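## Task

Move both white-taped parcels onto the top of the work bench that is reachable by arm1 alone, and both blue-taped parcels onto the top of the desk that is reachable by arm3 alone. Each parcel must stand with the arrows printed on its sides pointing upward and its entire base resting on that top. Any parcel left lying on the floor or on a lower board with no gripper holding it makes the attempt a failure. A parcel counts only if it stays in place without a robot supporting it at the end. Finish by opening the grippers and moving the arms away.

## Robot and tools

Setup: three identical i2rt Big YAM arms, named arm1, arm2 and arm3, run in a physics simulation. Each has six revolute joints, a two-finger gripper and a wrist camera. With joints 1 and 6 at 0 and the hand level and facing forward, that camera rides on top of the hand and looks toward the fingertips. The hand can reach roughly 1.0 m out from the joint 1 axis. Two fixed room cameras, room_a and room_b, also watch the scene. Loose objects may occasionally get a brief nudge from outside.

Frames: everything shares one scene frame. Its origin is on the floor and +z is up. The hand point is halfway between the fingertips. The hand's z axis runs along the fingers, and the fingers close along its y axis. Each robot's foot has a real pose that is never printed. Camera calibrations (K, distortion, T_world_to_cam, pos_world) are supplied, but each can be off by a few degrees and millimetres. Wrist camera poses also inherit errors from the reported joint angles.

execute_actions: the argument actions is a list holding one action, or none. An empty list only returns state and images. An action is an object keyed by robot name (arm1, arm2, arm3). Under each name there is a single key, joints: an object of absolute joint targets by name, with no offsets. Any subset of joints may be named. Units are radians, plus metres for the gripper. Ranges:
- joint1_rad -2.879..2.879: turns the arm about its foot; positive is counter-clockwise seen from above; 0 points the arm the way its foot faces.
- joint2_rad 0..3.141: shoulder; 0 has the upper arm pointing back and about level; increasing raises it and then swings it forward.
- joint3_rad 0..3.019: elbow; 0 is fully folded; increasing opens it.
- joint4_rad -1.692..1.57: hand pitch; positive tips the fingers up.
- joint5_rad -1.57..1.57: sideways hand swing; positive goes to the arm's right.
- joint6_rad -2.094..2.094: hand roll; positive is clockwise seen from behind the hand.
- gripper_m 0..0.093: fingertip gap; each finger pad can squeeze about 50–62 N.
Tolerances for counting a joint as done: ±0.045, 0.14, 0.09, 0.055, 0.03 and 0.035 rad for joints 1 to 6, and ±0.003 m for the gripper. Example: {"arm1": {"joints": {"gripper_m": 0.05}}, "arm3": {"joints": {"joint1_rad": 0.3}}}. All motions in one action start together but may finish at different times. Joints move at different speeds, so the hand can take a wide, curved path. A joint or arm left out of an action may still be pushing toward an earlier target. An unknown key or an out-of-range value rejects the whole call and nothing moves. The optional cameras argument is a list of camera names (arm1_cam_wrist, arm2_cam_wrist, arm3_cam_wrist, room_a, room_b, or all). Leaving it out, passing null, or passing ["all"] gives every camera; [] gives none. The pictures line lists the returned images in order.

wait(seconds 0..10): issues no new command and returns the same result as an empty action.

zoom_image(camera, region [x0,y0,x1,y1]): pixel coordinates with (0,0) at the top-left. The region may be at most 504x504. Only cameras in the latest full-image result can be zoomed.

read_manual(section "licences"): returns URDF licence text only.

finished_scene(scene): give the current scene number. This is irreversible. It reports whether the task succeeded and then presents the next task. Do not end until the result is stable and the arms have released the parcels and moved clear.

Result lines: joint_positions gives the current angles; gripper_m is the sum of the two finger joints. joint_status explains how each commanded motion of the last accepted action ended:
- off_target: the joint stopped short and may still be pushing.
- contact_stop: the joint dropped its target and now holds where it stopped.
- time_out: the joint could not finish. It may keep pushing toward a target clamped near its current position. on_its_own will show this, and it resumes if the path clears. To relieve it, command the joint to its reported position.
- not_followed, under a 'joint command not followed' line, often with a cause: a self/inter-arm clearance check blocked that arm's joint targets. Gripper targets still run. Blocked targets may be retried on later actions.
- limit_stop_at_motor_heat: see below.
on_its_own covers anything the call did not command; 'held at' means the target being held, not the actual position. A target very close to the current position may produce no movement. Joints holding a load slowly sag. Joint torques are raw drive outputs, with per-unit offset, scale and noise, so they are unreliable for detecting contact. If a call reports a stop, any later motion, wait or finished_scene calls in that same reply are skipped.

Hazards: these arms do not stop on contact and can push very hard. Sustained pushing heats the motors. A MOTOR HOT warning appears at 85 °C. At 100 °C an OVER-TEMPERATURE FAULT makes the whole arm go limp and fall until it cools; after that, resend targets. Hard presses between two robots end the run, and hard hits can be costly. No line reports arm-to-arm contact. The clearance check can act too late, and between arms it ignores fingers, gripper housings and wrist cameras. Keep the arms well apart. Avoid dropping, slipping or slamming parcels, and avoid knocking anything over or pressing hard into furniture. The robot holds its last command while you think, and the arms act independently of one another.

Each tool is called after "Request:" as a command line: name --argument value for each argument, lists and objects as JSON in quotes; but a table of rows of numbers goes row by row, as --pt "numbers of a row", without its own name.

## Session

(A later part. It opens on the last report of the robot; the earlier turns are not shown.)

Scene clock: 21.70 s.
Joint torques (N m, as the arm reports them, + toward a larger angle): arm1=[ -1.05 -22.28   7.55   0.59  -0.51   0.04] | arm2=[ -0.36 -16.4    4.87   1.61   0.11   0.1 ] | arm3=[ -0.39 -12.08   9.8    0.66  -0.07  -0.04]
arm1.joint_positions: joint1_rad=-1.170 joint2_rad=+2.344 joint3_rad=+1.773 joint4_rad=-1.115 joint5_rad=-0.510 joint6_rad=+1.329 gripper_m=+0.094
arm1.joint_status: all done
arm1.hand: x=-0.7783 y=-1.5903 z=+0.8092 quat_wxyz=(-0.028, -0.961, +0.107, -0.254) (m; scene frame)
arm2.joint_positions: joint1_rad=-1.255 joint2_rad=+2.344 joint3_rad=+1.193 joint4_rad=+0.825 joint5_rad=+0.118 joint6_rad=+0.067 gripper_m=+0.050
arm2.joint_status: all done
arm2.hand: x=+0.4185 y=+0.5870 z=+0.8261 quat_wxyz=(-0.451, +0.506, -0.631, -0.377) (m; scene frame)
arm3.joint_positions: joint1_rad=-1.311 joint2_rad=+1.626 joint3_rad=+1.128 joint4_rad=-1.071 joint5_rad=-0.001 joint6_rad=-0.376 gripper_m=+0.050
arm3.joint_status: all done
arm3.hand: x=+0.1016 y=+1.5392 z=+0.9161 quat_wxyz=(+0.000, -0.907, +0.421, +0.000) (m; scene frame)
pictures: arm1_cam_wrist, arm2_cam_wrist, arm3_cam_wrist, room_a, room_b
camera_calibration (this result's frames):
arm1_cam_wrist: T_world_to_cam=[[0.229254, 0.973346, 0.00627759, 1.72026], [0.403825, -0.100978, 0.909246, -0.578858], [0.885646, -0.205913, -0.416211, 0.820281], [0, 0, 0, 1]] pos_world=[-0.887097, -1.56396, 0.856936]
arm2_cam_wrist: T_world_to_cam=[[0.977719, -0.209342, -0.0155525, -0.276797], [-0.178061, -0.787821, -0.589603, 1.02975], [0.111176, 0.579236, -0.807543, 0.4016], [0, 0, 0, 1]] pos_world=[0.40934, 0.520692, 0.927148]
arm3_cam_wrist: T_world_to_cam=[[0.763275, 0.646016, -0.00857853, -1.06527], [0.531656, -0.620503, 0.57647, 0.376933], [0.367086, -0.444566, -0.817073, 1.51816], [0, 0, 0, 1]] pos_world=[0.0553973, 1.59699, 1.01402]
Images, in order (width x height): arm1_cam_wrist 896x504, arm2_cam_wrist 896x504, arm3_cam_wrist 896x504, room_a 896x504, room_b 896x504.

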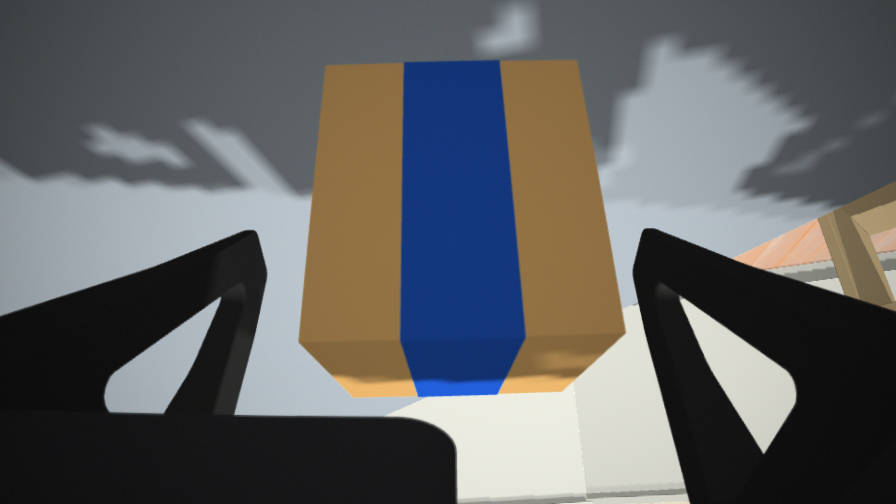

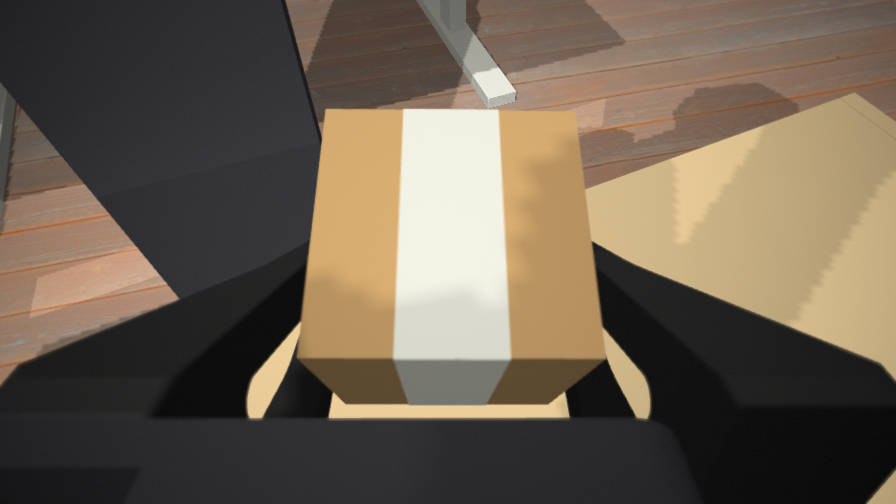

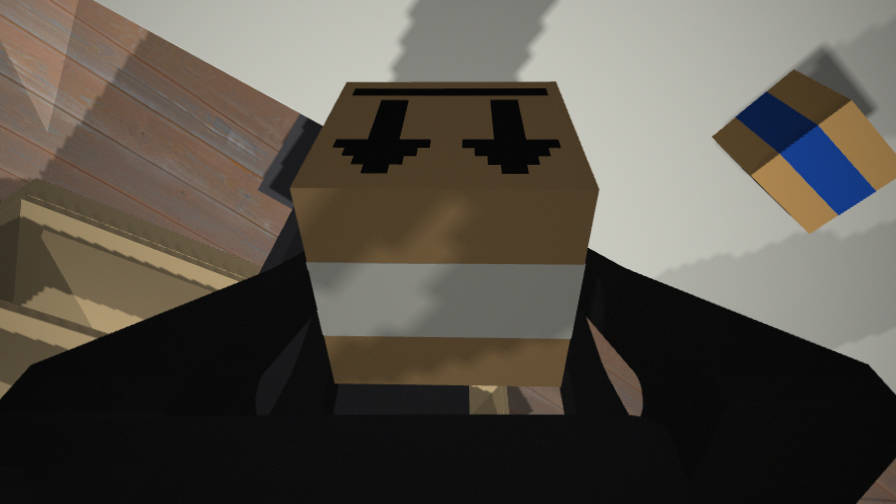

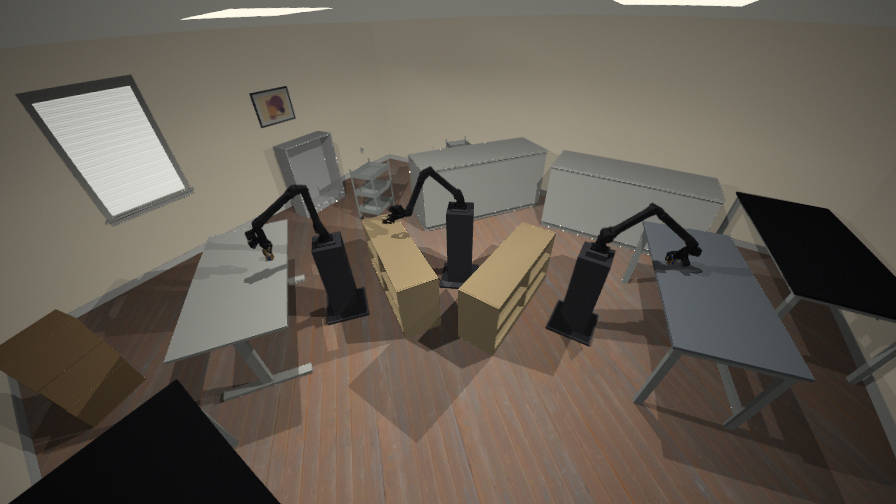

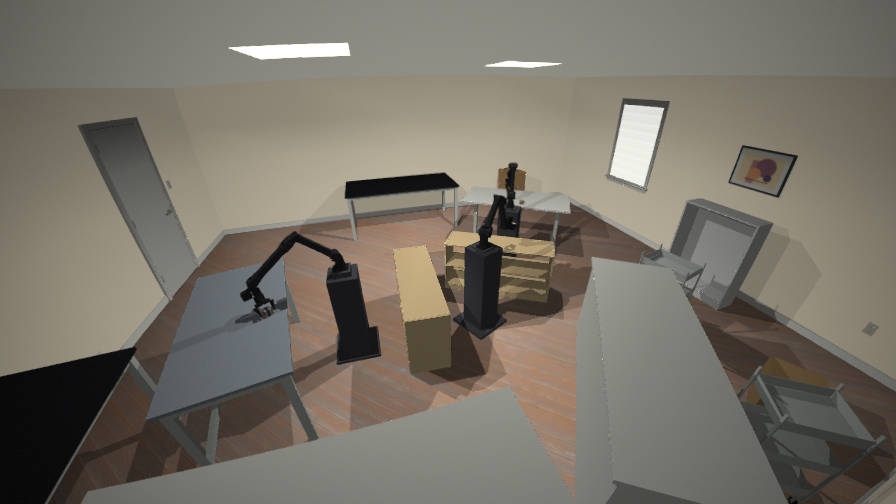

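Request:
execute_actions --actions '[{"arm1":{"joints":{"joint1_rad":-1.2}},"arm2":{"joints":{"joint1_rad":0.755,"joint2_rad":2.3,"joint3_rad":2.12,"joint4_rad":-1.333,"joint5_rad":-0.415,"joint6_rad":0.869}},"arm3":{"joints":{"joint1_rad":1.362,"joint2_rad":2.15,"joint3_rad":1.88,"joint4_rad":-1.27}}}]'

Scene clock: 25.80 s.
Joint torques (N m, as the arm reports them, + toward a larger angle): arm1=[ -0.69 -22.25   7.53   0.56  -0.51   0.05] | arm2=[ -0.02 -20.26   8.99  -0.32  -0.05   0.12] | arm3=[  0.18 -22.91   9.67   0.72  -0.05  -0.02]
arm1.joint_positions: joint1_rad=-1.191 joint2_rad=+2.344 joint3_rad=+1.773 joint4_rad=-1.115 joint5_rad=-0.510 joint6_rad=+1.329 gripper_m=+0.094
arm1.joint_status: all done
arm1.hand: x=-0.7908 y=-1.5863 z=+0.8093 quat_wxyz=(-0.030, -0.960, +0.117, -0.254) (m; scene frame)
arm2.joint_positions: joint1_rad=+0.751 joint2_rad=+2.302 joint3_rad=+2.098 joint4_rad=-1.323 joint5_rad=-0.416 joint6_rad=+0.858 gripper_m=+0.050
arm2.joint_status: all done
arm2.hand: x=-0.2926 y=-0.4506 z=+0.9435 quat_wxyz=(+0.177, +0.950, -0.236, +0.104) (m; scene frame)
arm3.joint_positions: joint1_rad=+1.358 joint2_rad=+2.146 joint3_rad=+1.875 joint4_rad=-1.261 joint5_rad=-0.002 joint6_rad=-0.378 gripper_m=+0.050
arm3.joint_status: all done
arm3.hand: x=+0.1464 y=+0.4608 z=+0.9037 quat_wxyz=(-0.011, -0.621, -0.783, +0.016) (m; scene frame)
pictures: arm1_cam_wrist, arm2_cam_wrist, arm3_cam_wrist, room_a, room_b
camera_calibration (this result's frames):
arm1_cam_wrist: T_world_to_cam=[[0.249255, 0.968418, 0.00618766, 1.7273], [0.401792, -0.109224, 0.909194, -0.588117], [0.881156, -0.224134, -0.416328, 0.799823], [0, 0, 0, 1]] pos_world=[-0.899005, -1.55772, 0.857013]
arm2_cam_wrist: T_world_to_cam=[[0.482419, 0.830069, -0.279746, 0.775819], [0.633791, -0.110329, 0.765596, -0.580892], [0.604633, -0.546638, -0.579315, 0.598173], [0, 0, 0, 1]] pos_world=[-0.367781, -0.381088, 1.00829]
arm3_cam_wrist: T_world_to_cam=[[-0.973295, -0.229524, 0.00392989, 0.24351], [-0.19026, 0.816139, 0.545636, -0.837334], [-0.128444, 0.530318, -0.838013, 0.654453], [0, 0, 0, 1]] pos_world=[0.161756, 0.392204, 1.00436]
Images, in order (width x height): arm1_cam_wrist 896x504, arm2_cam_wrist 896x504, arm3_cam_wrist 896x504, room_a 896x504, room_b 896x504.

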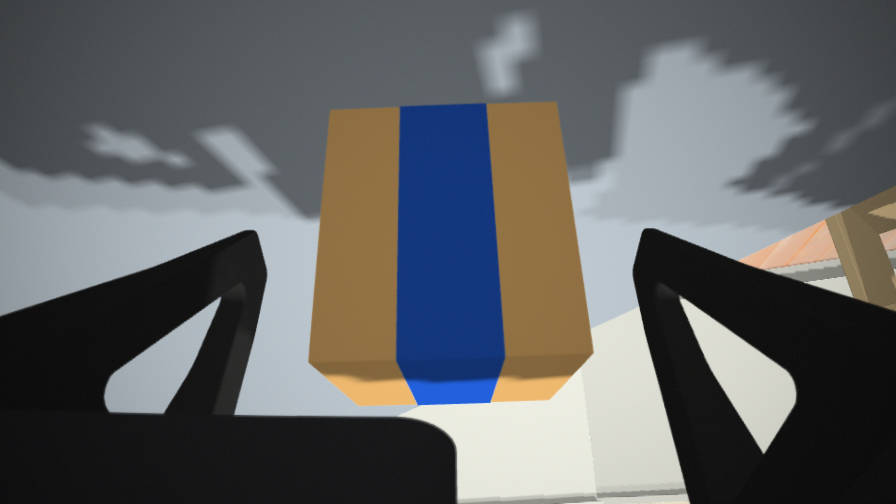

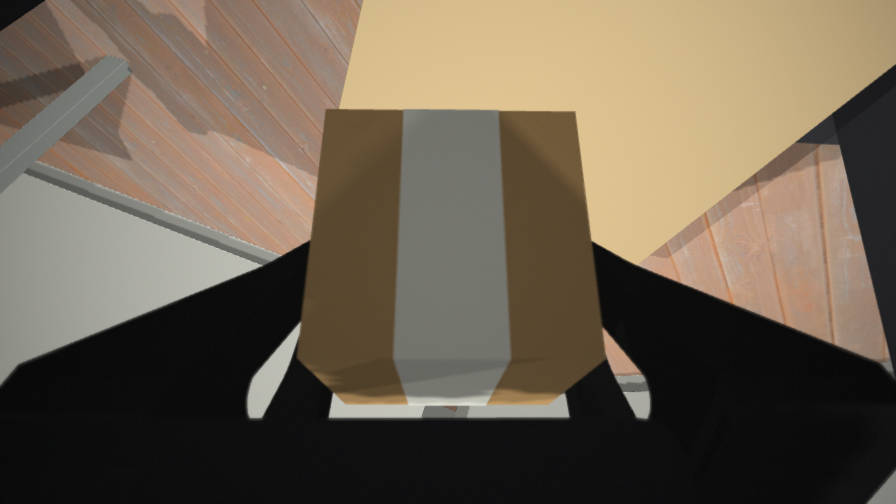

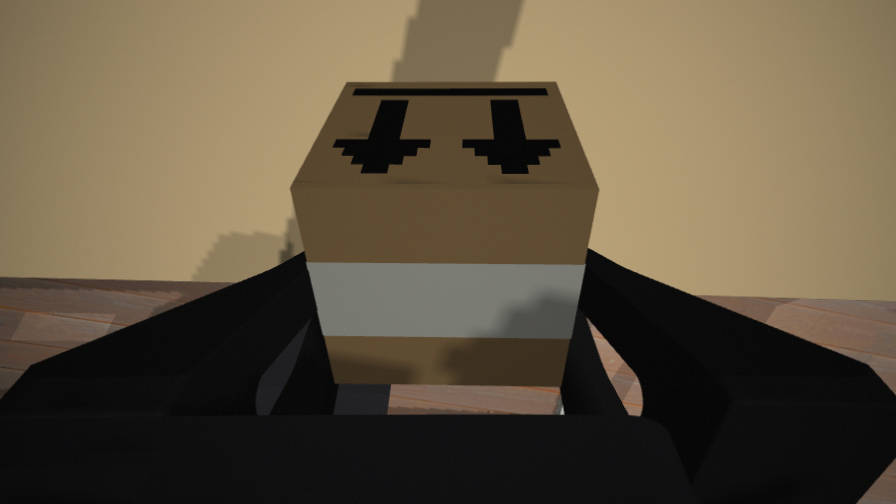

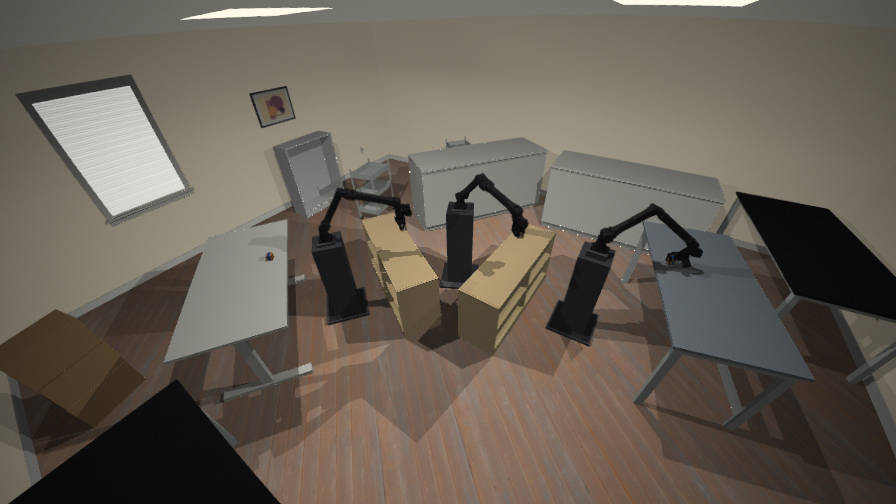

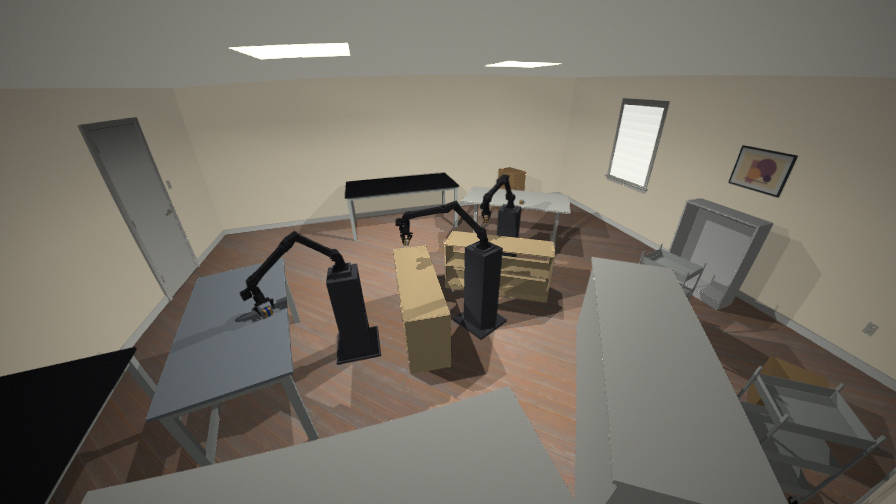

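Request:
execute_actions --actions '[{"arm1":{"joints":{"gripper_m":0.04}},"arm2":{"joints":{"joint2_rad":2.785,"joint3_rad":2.197,"joint4_rad":-1.272,"joint6_rad":0.878}},"arm3":{"joints":{"joint2_rad":2.515,"joint3_rad":1.848,"joint4_rad":-0.875}}}]'

Scene clock: 27.73 s.
Joint torques (N m, as the arm reports them, + toward a larger angle): arm1=[ -0.8  -22.32   7.52   0.54  -0.51   0.05] | arm2=[  0.05 -21.93   6.51  -0.28  -0.01   0.15] | arm3=[  0.23 -26.52   8.53   1.32  -0.15   0.  ]
arm1.joint_positions: joint1_rad=-1.191 joint2_rad=+2.344 joint3_rad=+1.773 joint4_rad=-1.115 joint5_rad=-0.510 joint6_rad=+1.330 gripper_m=+0.049
arm1.joint_status: gripper_m off_target (ended at +0.049, target +0.040)
arm1.hand: x=-0.7907 y=-1.5863 z=+0.8093 quat_wxyz=(-0.030, -0.960, +0.117, -0.254) (m; scene frame)
arm2.joint_positions: joint1_rad=+0.748 joint2_rad=+2.800 joint3_rad=+2.183 joint4_rad=-1.281 joint5_rad=-0.417 joint6_rad=+0.867 gripper_m=+0.049
arm2.joint_status: all done
arm2.hand: x=-0.2248 y=-0.4217 z=+0.6392 quat_wxyz=(+0.070, +0.925, -0.275, +0.251) (m; scene frame)
arm3.joint_positions: joint1_rad=+1.358 joint2_rad=+2.522 joint3_rad=+1.831 joint4_rad=-0.884 joint5_rad=+0.001 joint6_rad=-0.379 gripper_m=+0.050
arm3.joint_status: all done
arm3.hand: x=+0.1462 y=+0.4605 z=+0.6461 quat_wxyz=(+0.001, -0.621, -0.784, -0.002) (m; scene frame)
pictures: arm1_cam_wrist, arm2_cam_wrist, arm3_cam_wrist, room_a, room_b
camera_calibration (this result's frames):
arm1_cam_wrist: T_world_to_cam=[[0.249617, 0.968324, 0.00630073, 1.72736], [0.401401, -0.109391, 0.909346, -0.588867], [0.881231, -0.224459, -0.415992, 0.799059], [0, 0, 0, 1]] pos_world=[-0.898963, -1.55771, 0.857003]
arm2_cam_wrist: T_world_to_cam=[[0.540417, 0.841285, 0.0137114, 0.464232], [0.334817, -0.22997, 0.913789, -0.600095], [0.771911, -0.489237, -0.405957, 0.34776], [0, 0, 0, 1]] pos_world=[-0.318397, -0.358419, 0.683171]
arm3_cam_wrist: T_world_to_cam=[[-0.972845, -0.231255, -0.00969071, 0.253767], [-0.193885, 0.79134, 0.579819, -0.706706], [-0.126417, 0.565952, -0.814688, 0.406907], [0, 0, 0, 1]] pos_world=[0.161296, 0.387639, 0.743722]
Images, in order (width x height): arm1_cam_wrist 896x504, arm2_cam_wrist 896x504, arm3_cam_wrist 896x504, room_a 896x504, room_b 896x504.

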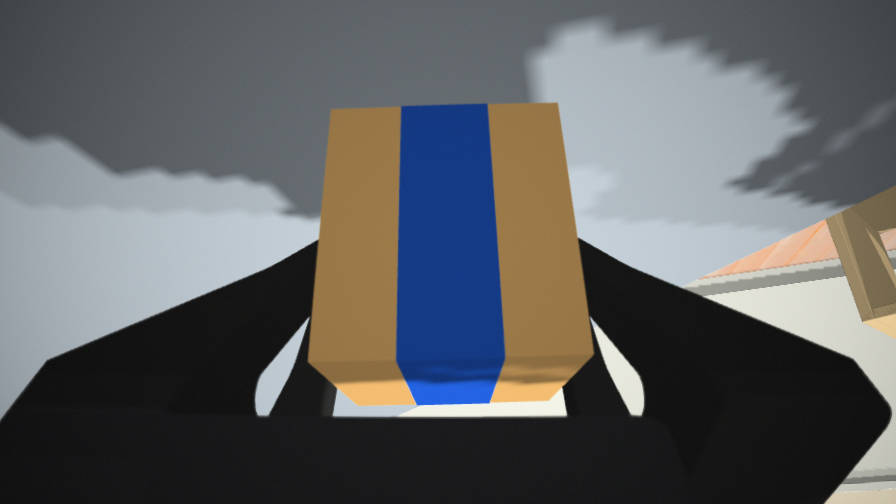

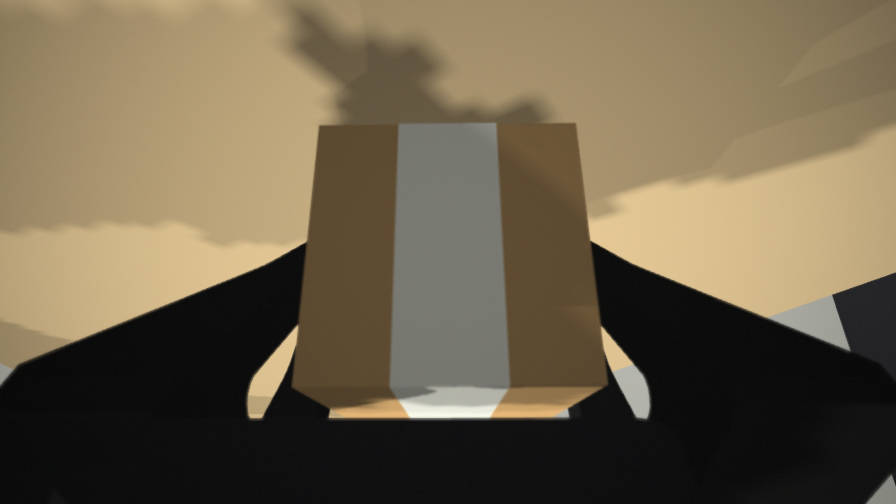

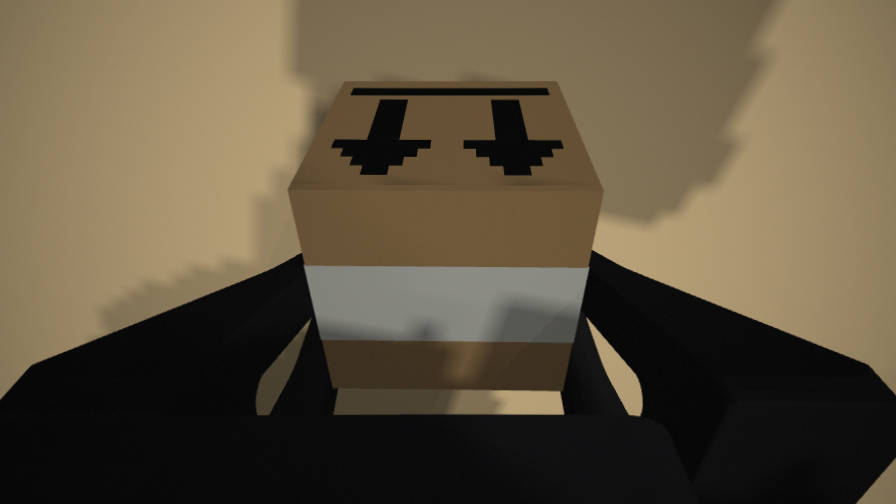

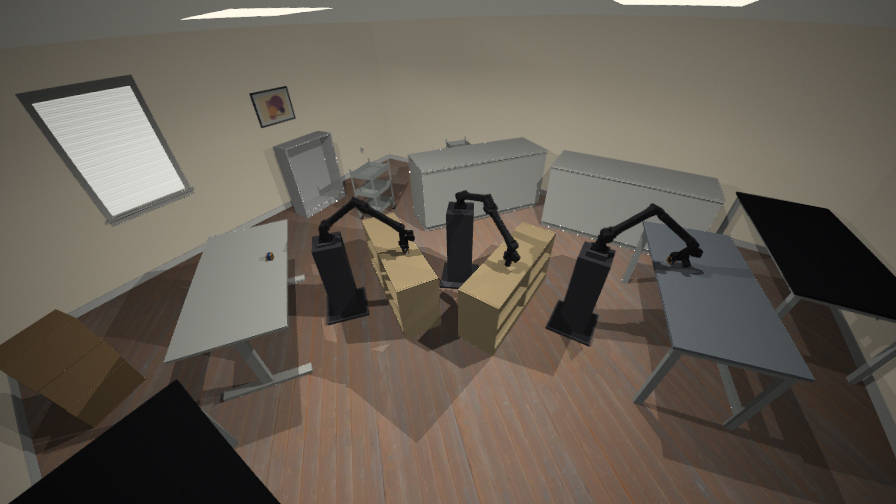

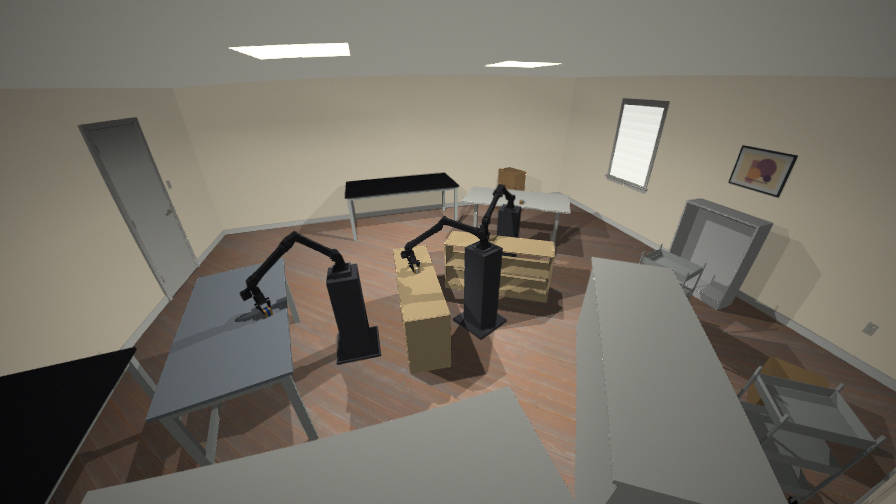

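Request:
execute_actions --actions '[{"arm1":{"joints":{"joint2_rad":2.0}},"arm2":{"joints":{"gripper_m":0.093}},"arm3":{"joints":{"gripper_m":0.093}}}]' --cameras '["arm1_cam_wrist","arm2_cam_wrist","arm3_cam_wrist"]'

Scene clock: 29.27 s.
Joint torques (N m, as the arm reports them, + toward a larger angle): arm1=[ -0.75 -18.58   9.43   1.08  -0.5   -0.01] | arm2=[  0.12 -22.07   6.64  -0.29  -0.01   0.14] | arm3=[  0.06 -25.71   8.73   1.32  -0.15  -0.01]
arm1.joint_positions: joint1_rad=-1.191 joint2_rad=+1.975 joint3_rad=+1.774 joint4_rad=-1.112 joint5_rad=-0.510 joint6_rad=+1.330 gripper_m=+0.049
arm1.joint_status: all done
arm1.hand: x=-0.8049 y=-1.6184 z=+1.0429 quat_wxyz=(-0.199, -0.959, +0.069, -0.192) (m; scene frame)
arm2.joint_positions: joint1_rad=+0.748 joint2_rad=+2.800 joint3_rad=+2.183 joint4_rad=-1.281 joint5_rad=-0.417 joint6_rad=+0.867 gripper_m=+0.093
arm2.joint_status: all done
arm2.hand: x=-0.2248 y=-0.4217 z=+0.6392 quat_wxyz=(+0.070, +0.925, -0.275, +0.251) (m; scene frame)
arm3.joint_positions: joint1_rad=+1.358 joint2_rad=+2.522 joint3_rad=+1.831 joint4_rad=-0.884 joint5_rad=+0.001 joint6_rad=-0.379 gripper_m=+0.093
arm3.joint_status: all done
arm3.hand: x=+0.1462 y=+0.4605 z=+0.6461 quat_wxyz=(+0.001, -0.621, -0.784, -0.002) (m; scene frame)
pictures: arm1_cam_wrist, arm2_cam_wrist, arm3_cam_wrist
camera_calibration (this result's frames):
arm1_cam_wrist: T_world_to_cam=[[0.219725, 0.910587, -0.350074, 2.01469], [0.543339, 0.183811, 0.819144, -0.116221], [0.810249, -0.370195, -0.454369, 0.648505], [0, 0, 0, 1]] pos_world=[-0.904981, -1.57312, 1.09515]
arm2_cam_wrist: T_world_to_cam=[[0.540693, 0.841105, 0.0139031, 0.464096], [0.334648, -0.230229, 0.913786, -0.600241], [0.771791, -0.489426, -0.405957, 0.347654], [0, 0, 0, 1]] pos_world=[-0.31838, -0.358395, 0.683172]
arm3_cam_wrist: T_world_to_cam=[[-0.972845, -0.231255, -0.00969071, 0.253767], [-0.193885, 0.79134, 0.579819, -0.706706], [-0.126417, 0.565952, -0.814688, 0.406907], [0, 0, 0, 1]] pos_world=[0.161296, 0.387639, 0.743722]
Images, in order (width x height): arm1_cam_wrist 896x504, arm2_cam_wrist 896x504, arm3_cam_wrist 896x504.

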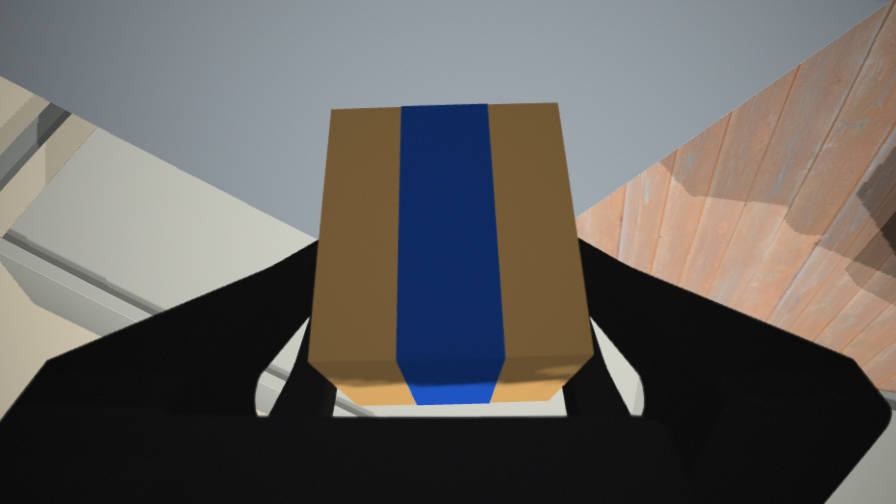

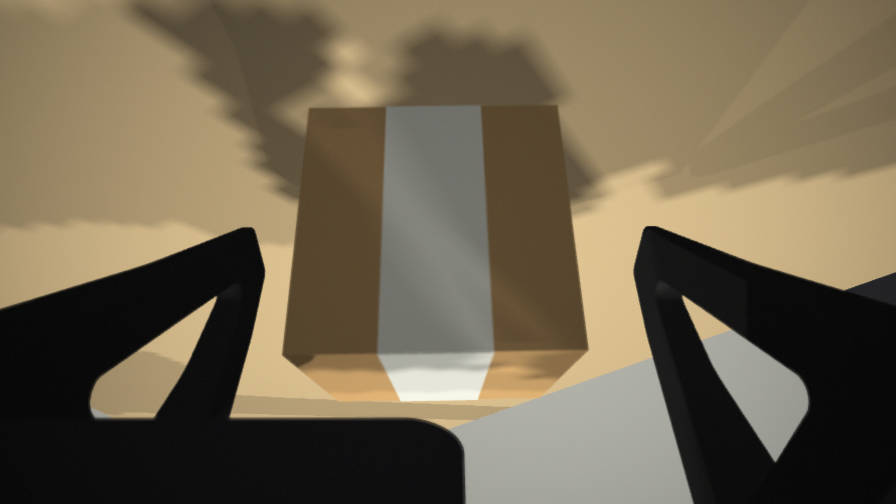

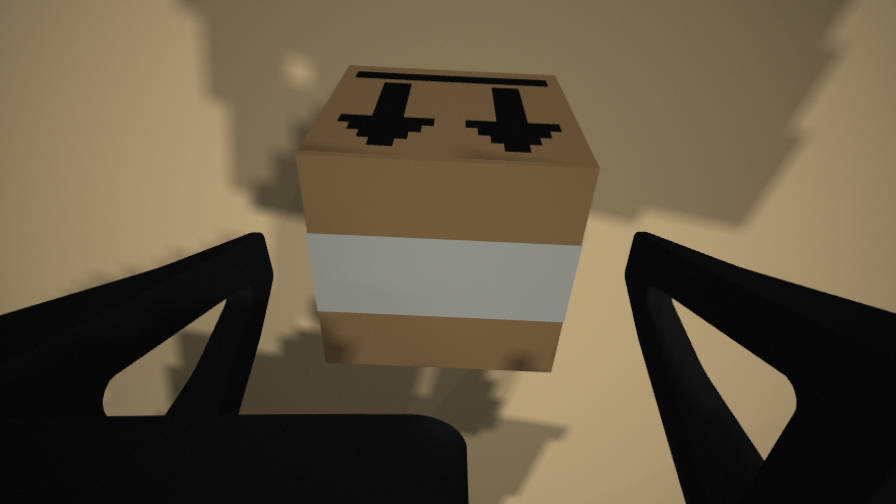

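Request:
execute_actions --actions '[{"arm1":{"joints":{"joint1_rad":-0.4,"joint3_rad":1.5,"joint4_rad":0.3,"joint5_rad":0,"joint6_rad":0}},"arm2":{"joints":{"joint2_rad":2.45}},"arm3":{"joints":{"joint2_rad":1.9,"joint3_rad":1.5,"joint4_rad":-1.1}}}]' --cameras '["room_a"]'

Scene clock: 32.50 s.
Joint torques (N m, as the arm reports them, + toward a larger angle): arm1=[ -0.27 -21.07   9.06   2.62   0.11  -0.14] | arm2=[  0.06 -21.72   7.42   0.24  -0.03   0.1 ] | arm3=[  0.03 -16.67   9.04   0.99  -0.15   0.  ]
arm1.joint_positions: joint1_rad=-0.393 joint2_rad=+1.996 joint3_rad=+1.498 joint4_rad=+0.284 joint5_rad=-0.004 joint6_rad=+0.010 gripper_m=+0.049
arm1.joint_status: all done
arm1.hand: x=-0.3130 y=-1.7521 z=+1.0937 quat_wxyz=(-0.513, -0.451, -0.638, +0.355) (m; scene frame)
arm2.joint_positions: joint1_rad=+0.748 joint2_rad=+2.452 joint3_rad=+2.195 joint4_rad=-1.278 joint5_rad=-0.416 joint6_rad=+0.867 gripper_m=+0.093
arm2.joint_status: all done
arm2.hand: x=-0.3167 y=-0.4575 z=+0.8754 quat_wxyz=(+0.174, +0.948, -0.242, +0.108) (m; scene frame)
arm3.joint_positions: joint1_rad=+1.358 joint2_rad=+1.869 joint3_rad=+1.503 joint4_rad=-1.094 joint5_rad=+0.001 joint6_rad=-0.379 gripper_m=+0.093
arm3.joint_status: all done
arm3.hand: x=+0.1578 y=+0.5406 z=+0.9318 quat_wxyz=(-0.028, -0.620, -0.783, +0.048) (m; scene frame)
pictures: room_a
Images, in order (width x height): room_a 896x504.

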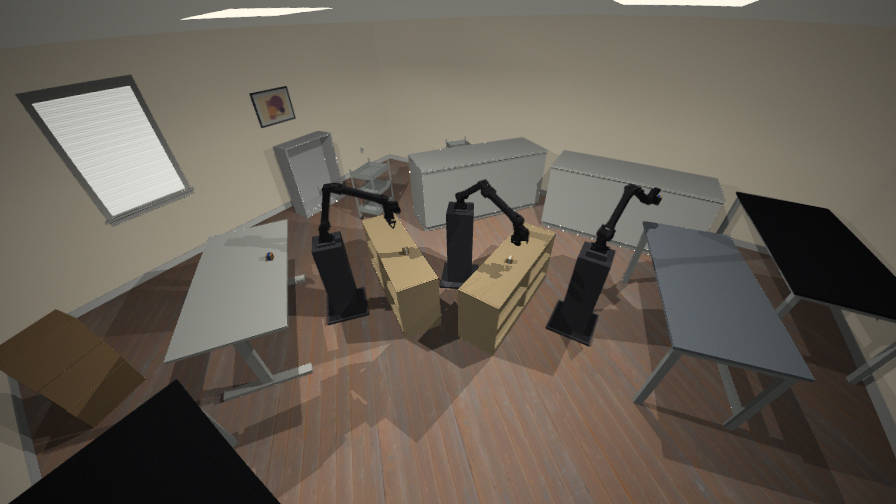

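Request:
execute_actions --actions '[{"arm1":{"joints":{"joint1_rad":1.307,"joint2_rad":2.325,"joint3_rad":1.025,"joint4_rad":0.8,"joint5_rad":0,"joint6_rad":0}},"arm2":{"joints":{"joint1_rad":-0.855,"joint2_rad":2.33,"joint3_rad":1.6,"joint4_rad":-0.83,"joint5_rad":0,"joint6_rad":0.07}},"arm3":{"joints":{"joint1_rad":1.9,"joint2_rad":1.2,"joint3_rad":0.85,"joint4_rad":-1.2}}}]' --cameras '["arm1_cam_wrist","arm2_cam_wrist","room_a"]'

Scene clock: 35.03 s.
Joint torques (N m, as the arm reports them, + toward a larger angle): arm1=[ -0.33 -18.15   3.17   2.26  -0.07  -0.13] | arm2=[  0.08 -18.71   5.38   0.09   0.06  -0.13] | arm3=[-0.83 -8.2   9.15  0.88 -0.02  0.  ]
arm1.joint_positions: joint1_rad=+1.314 joint2_rad=+2.325 joint3_rad=+1.029 joint4_rad=+0.791 joint5_rad=+0.001 joint6_rad=+0.008 gripper_m=+0.049
arm1.joint_status: all done
arm1.hand: x=-0.0141 y=-0.6817 z=+0.7618 quat_wxyz=(-0.493, +0.200, -0.837, -0.126) (m; scene frame)
arm2.joint_positions: joint1_rad=-0.858 joint2_rad=+2.337 joint3_rad=+1.605 joint4_rad=-0.832 joint5_rad=+0.002 joint6_rad=+0.081 gripper_m=+0.093
arm2.joint_status: all done
arm2.hand: x=+0.1498 y=+0.4553 z=+0.7512 quat_wxyz=(-0.009, +0.788, -0.616, -0.002) (m; scene frame)
arm3.joint_positions: joint1_rad=+1.906 joint2_rad=+1.204 joint3_rad=+0.849 joint4_rad=-1.195 joint5_rad=-0.003 joint6_rad=-0.379 gripper_m=+0.093
arm3.joint_status: all done
arm3.hand: x=+0.3659 y=+0.8282 z=+0.9703 quat_wxyz=(-0.009, -0.385, -0.923, +0.006) (m; scene frame)
pictures: arm1_cam_wrist, arm2_cam_wrist, room_a
camera_calibration (this result's frames):
arm1_cam_wrist: T_world_to_cam=[[0.454362, -0.890478, -0.0245721, -0.582924], [-0.80967, -0.401313, -0.428232, 0.0443949], [0.371471, 0.214468, -0.903335, 0.961217], [0, 0, 0, 1]] pos_world=[-0.0562601, -0.707415, 0.872988]
arm2_cam_wrist: T_world_to_cam=[[0.969798, 0.243114, 0.019684, -0.2741], [0.187951, -0.796301, 0.574961, -0.0917681], [0.155455, -0.553896, -0.817944, 0.964386], [0, 0, 0, 1]] pos_world=[0.13315, 0.527732, 0.846972]
Images, in order (width x height): arm1_cam_wrist 896x504, arm2_cam_wrist 896x504, room_a 896x504.

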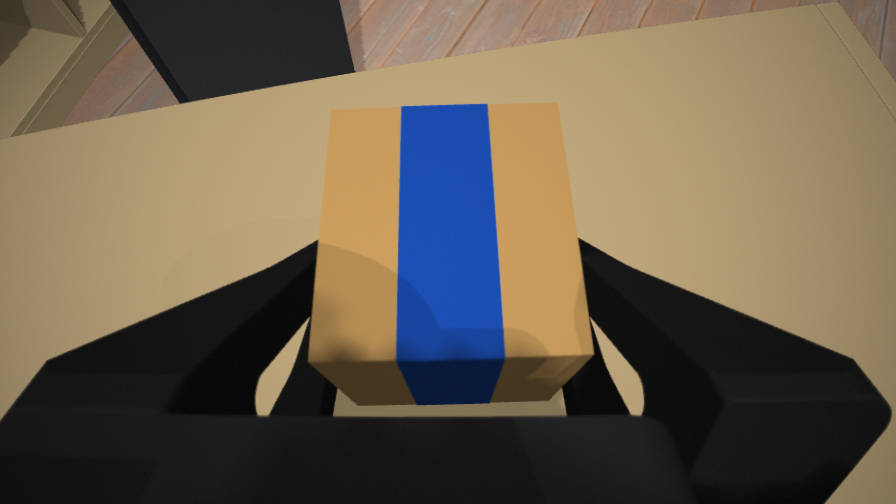

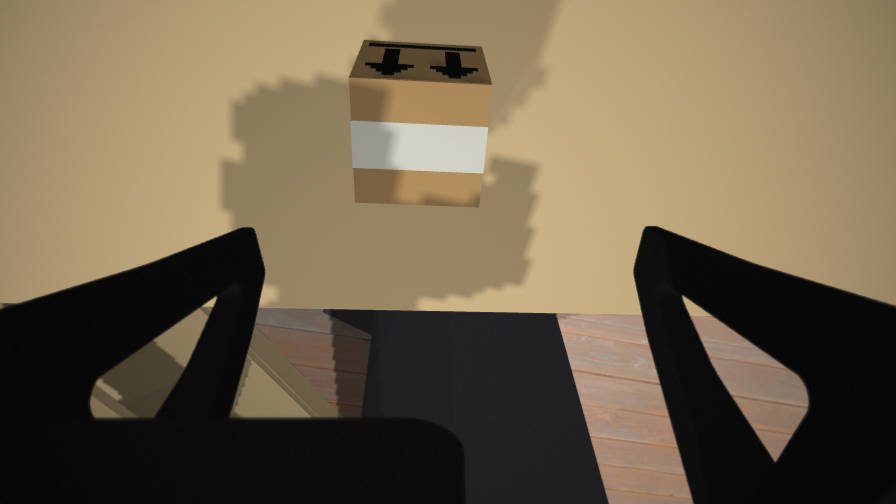

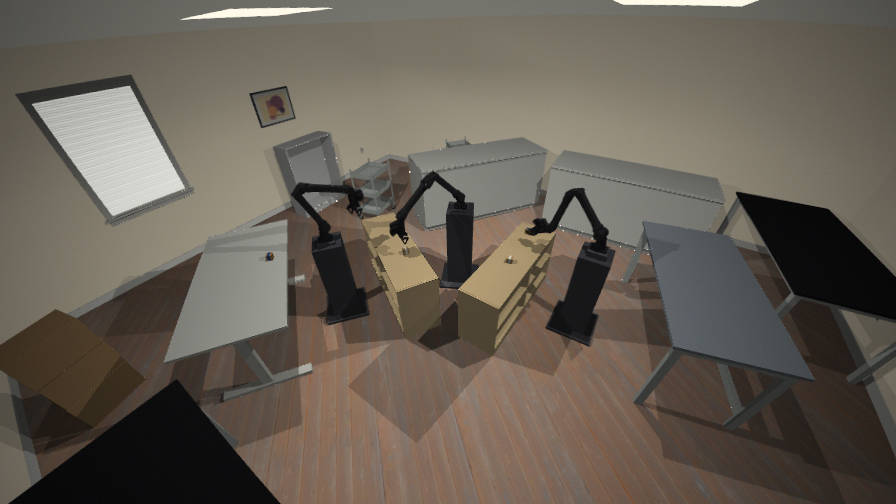

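Request:
execute_actions --actions '[{"arm1":{"joints":{"joint2_rad":2.586,"joint3_rad":1.17,"joint4_rad":0.91}},"arm2":{"joints":{"joint1_rad":-0.838,"joint2_rad":2.538,"joint3_rad":1.658,"joint4_rad":-0.665,"joint6_rad":0.11}}}]' --cameras '["arm1_cam_wrist","arm2_cam_wrist","room_b"]'

Scene clock: 36.80 s.
Joint torques (N m, as the arm reports them, + toward a larger angle): arm1=[ -0.38 -18.88   2.91   2.42  -0.08  -0.13] | arm2=[ -0.43 -19.29   5.77   0.45   0.06   0.14] | arm3=[-0.84 -8.18  9.14  0.88 -0.01  0.  ]
arm1.joint_positions: joint1_rad=+1.314 joint2_rad=+2.585 joint3_rad=+1.162 joint4_rad=+0.899 joint5_rad=+0.001 joint6_rad=+0.008 gripper_m=+0.049
arm1.joint_status: all done
arm1.hand: x=-0.0158 y=-0.6817 z=+0.6600 quat_wxyz=(-0.484, +0.201, -0.842, -0.124) (m; scene frame)
arm2.joint_positions: joint1_rad=-0.841 joint2_rad=+2.548 joint3_rad=+1.645 joint4_rad=-0.676 joint5_rad=+0.002 joint6_rad=+0.099 gripper_m=+0.093
arm2.joint_status: all done
arm2.hand: x=+0.1444 y=+0.4420 z=+0.6358 quat_wxyz=(-0.005, +0.788, -0.616, +0.005) (m; scene frame)
arm3.joint_positions: joint1_rad=+1.906 joint2_rad=+1.204 joint3_rad=+0.849 joint4_rad=-1.195 joint5_rad=-0.003 joint6_rad=-0.379 gripper_m=+0.093
arm3.joint_status: not commanded
arm3.hand: x=+0.3659 y=+0.8282 z=+0.9703 quat_wxyz=(-0.009, -0.385, -0.923, +0.006) (m; scene frame)
pictures: arm1_cam_wrist, arm2_cam_wrist, room_b
camera_calibration (this result's frames):
arm1_cam_wrist: T_world_to_cam=[[0.454065, -0.890635, -0.0243789, -0.58491], [-0.81698, -0.405285, -0.410228, -0.0152346], [0.355483, 0.206187, -0.911657, 0.869456], [0, 0, 0, 1]] pos_world=[-0.055936, -0.706387, 0.772137]
arm2_cam_wrist: T_world_to_cam=[[0.969733, 0.243256, 0.0211023, -0.264238], [0.184765, -0.787558, 0.58789, -0.046627], [0.159627, -0.566197, -0.808666, 0.862355], [0, 0, 0, 1]] pos_world=[0.1272, 0.515819, 0.730345]
Images, in order (width x height): arm1_cam_wrist 896x504, arm2_cam_wrist 896x504, room_b 896x504.

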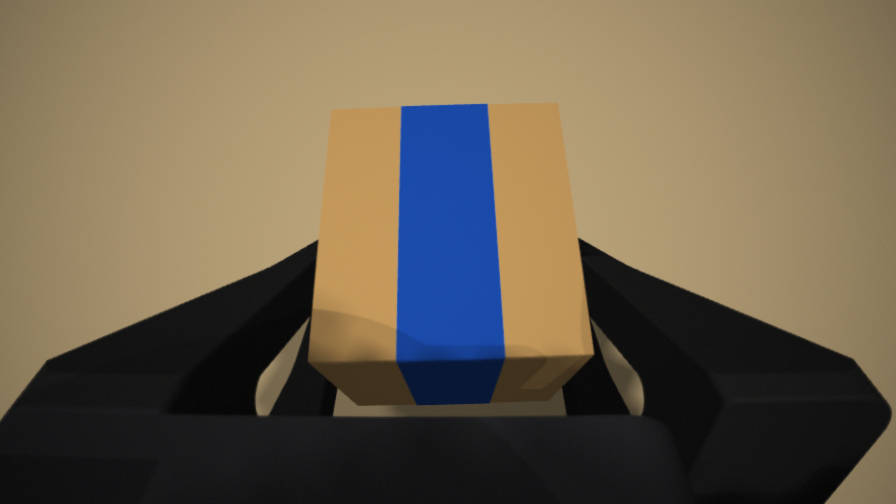

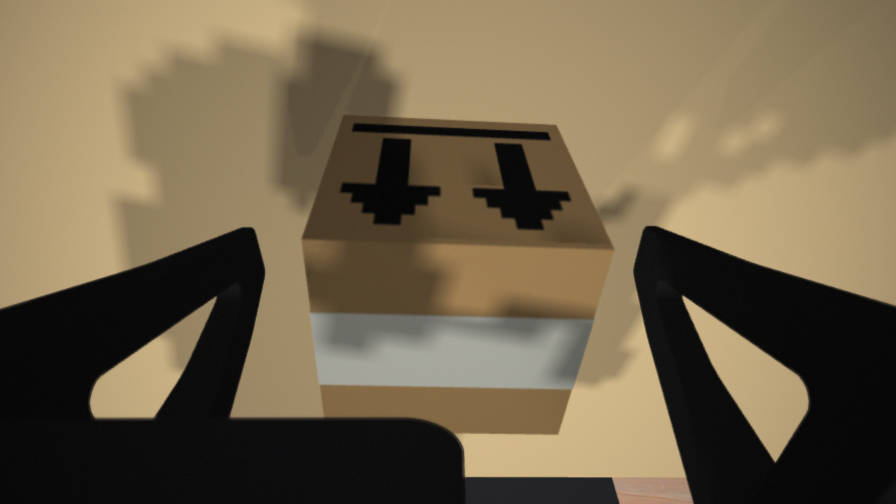

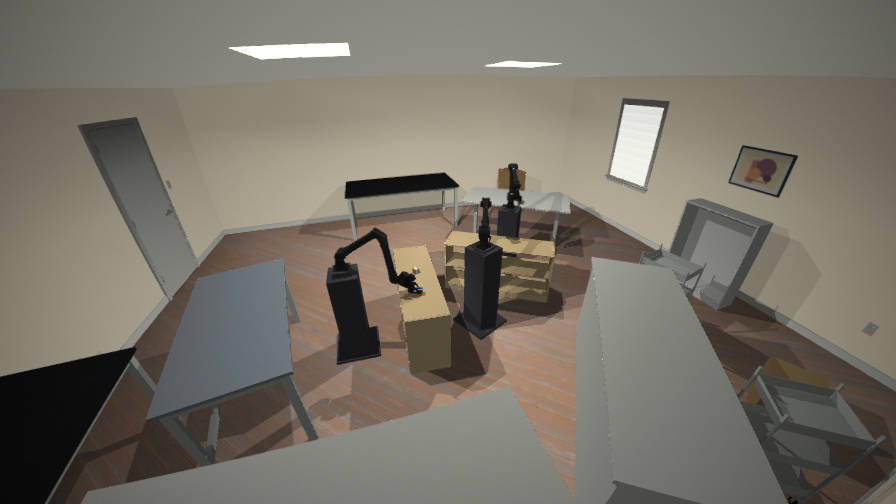

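Request:
execute_actions --actions '[{"arm1":{"joints":{"joint2_rad":2.603,"joint4_rad":0.927}},"arm2":{"joints":{"gripper_m":0.04}}}]' --cameras '["arm1_cam_wrist","arm2_cam_wrist","room_b"]'

Scene clock: 37.57 s.
Joint torques (N m, as the arm reports them, + toward a larger angle): arm1=[ -0.28 -17.58   3.03   2.53  -0.07  -0.13] | arm2=[ -0.24 -19.31   5.75   0.45   0.08   0.14] | arm3=[-0.81 -8.16  9.14  0.89 -0.02  0.  ]
arm1.joint_positions: joint1_rad=+1.314 joint2_rad=+2.585 joint3_rad=+1.162 joint4_rad=+0.911 joint5_rad=+0.001 joint6_rad=+0.008 gripper_m=+0.049
arm1.joint_status: all done
arm1.hand: x=-0.0145 y=-0.6811 z=+0.6625 quat_wxyz=(-0.489, +0.200, -0.839, -0.125) (m; scene frame)
arm2.joint_positions: joint1_rad=-0.841 joint2_rad=+2.548 joint3_rad=+1.645 joint4_rad=-0.676 joint5_rad=+0.002 joint6_rad=+0.099 gripper_m=+0.050
arm2.joint_status: gripper_m off_target (ended at +0.050, target +0.040)
arm2.hand: x=+0.1443 y=+0.4419 z=+0.6358 quat_wxyz=(-0.004, +0.788, -0.616, +0.005) (m; scene frame)
arm3.joint_positions: joint1_rad=+1.906 joint2_rad=+1.204 joint3_rad=+0.849 joint4_rad=-1.195 joint5_rad=-0.003 joint6_rad=-0.379 gripper_m=+0.093
arm3.joint_status: not commanded
arm3.hand: x=+0.3659 y=+0.8282 z=+0.9703 quat_wxyz=(-0.009, -0.385, -0.923, +0.006) (m; scene frame)
pictures: arm1_cam_wrist, arm2_cam_wrist, room_b
camera_calibration (this result's frames):
arm1_cam_wrist: T_world_to_cam=[[0.454241, -0.890542, -0.0244949, -0.584711], [-0.81266, -0.402937, -0.420981, -0.00409869], [0.365032, 0.211133, -0.906739, 0.871416], [0, 0, 0, 1]] pos_world=[-0.0558255, -0.706346, 0.774099]
arm2_cam_wrist: T_world_to_cam=[[0.969833, 0.242887, 0.0207237, -0.263784], [0.184675, -0.787556, 0.58792, -0.0466397], [0.159119, -0.566357, -0.808653, 0.862488], [0, 0, 0, 1]] pos_world=[0.127201, 0.515815, 0.730341]
Images, in order (width x height): arm1_cam_wrist 896x504, arm2_cam_wrist 896x504, room_b 896x504.

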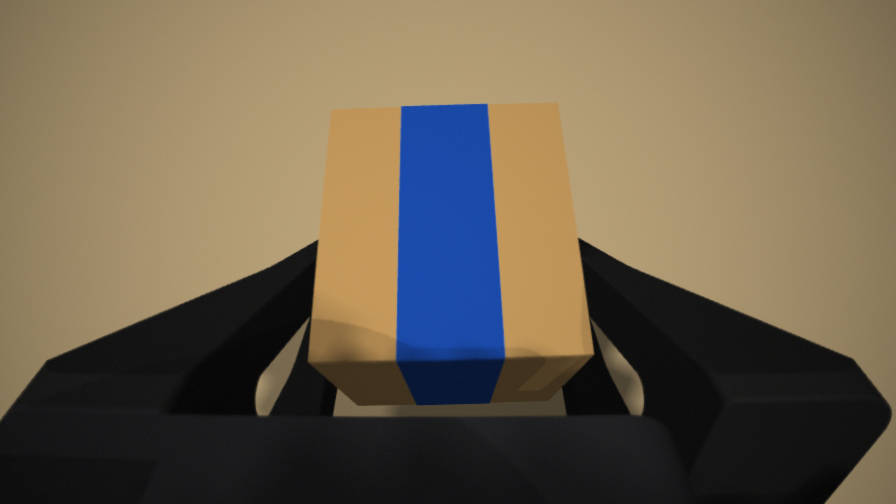

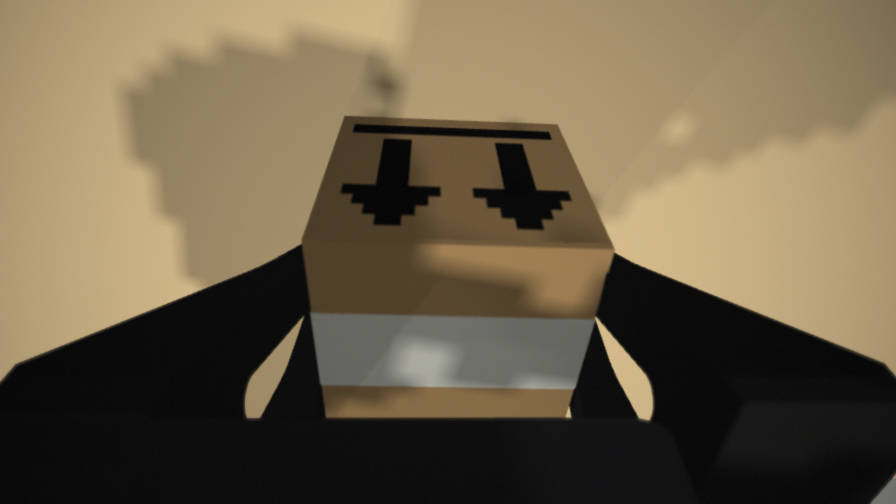

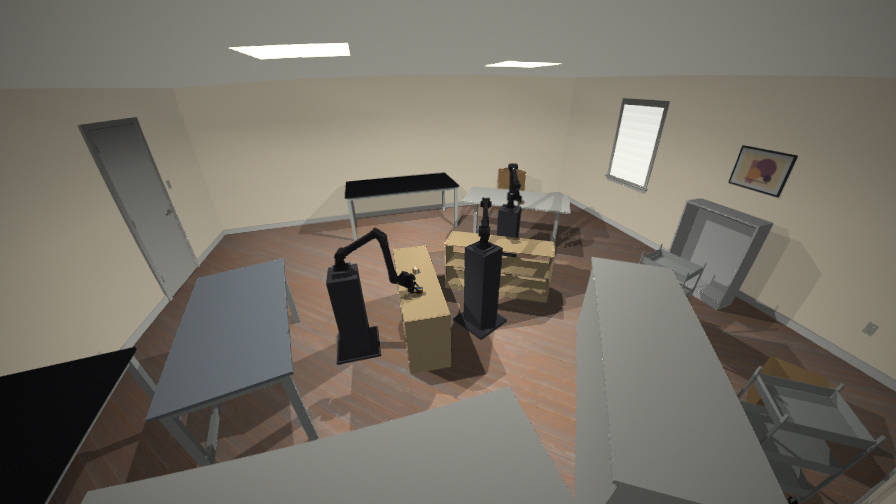

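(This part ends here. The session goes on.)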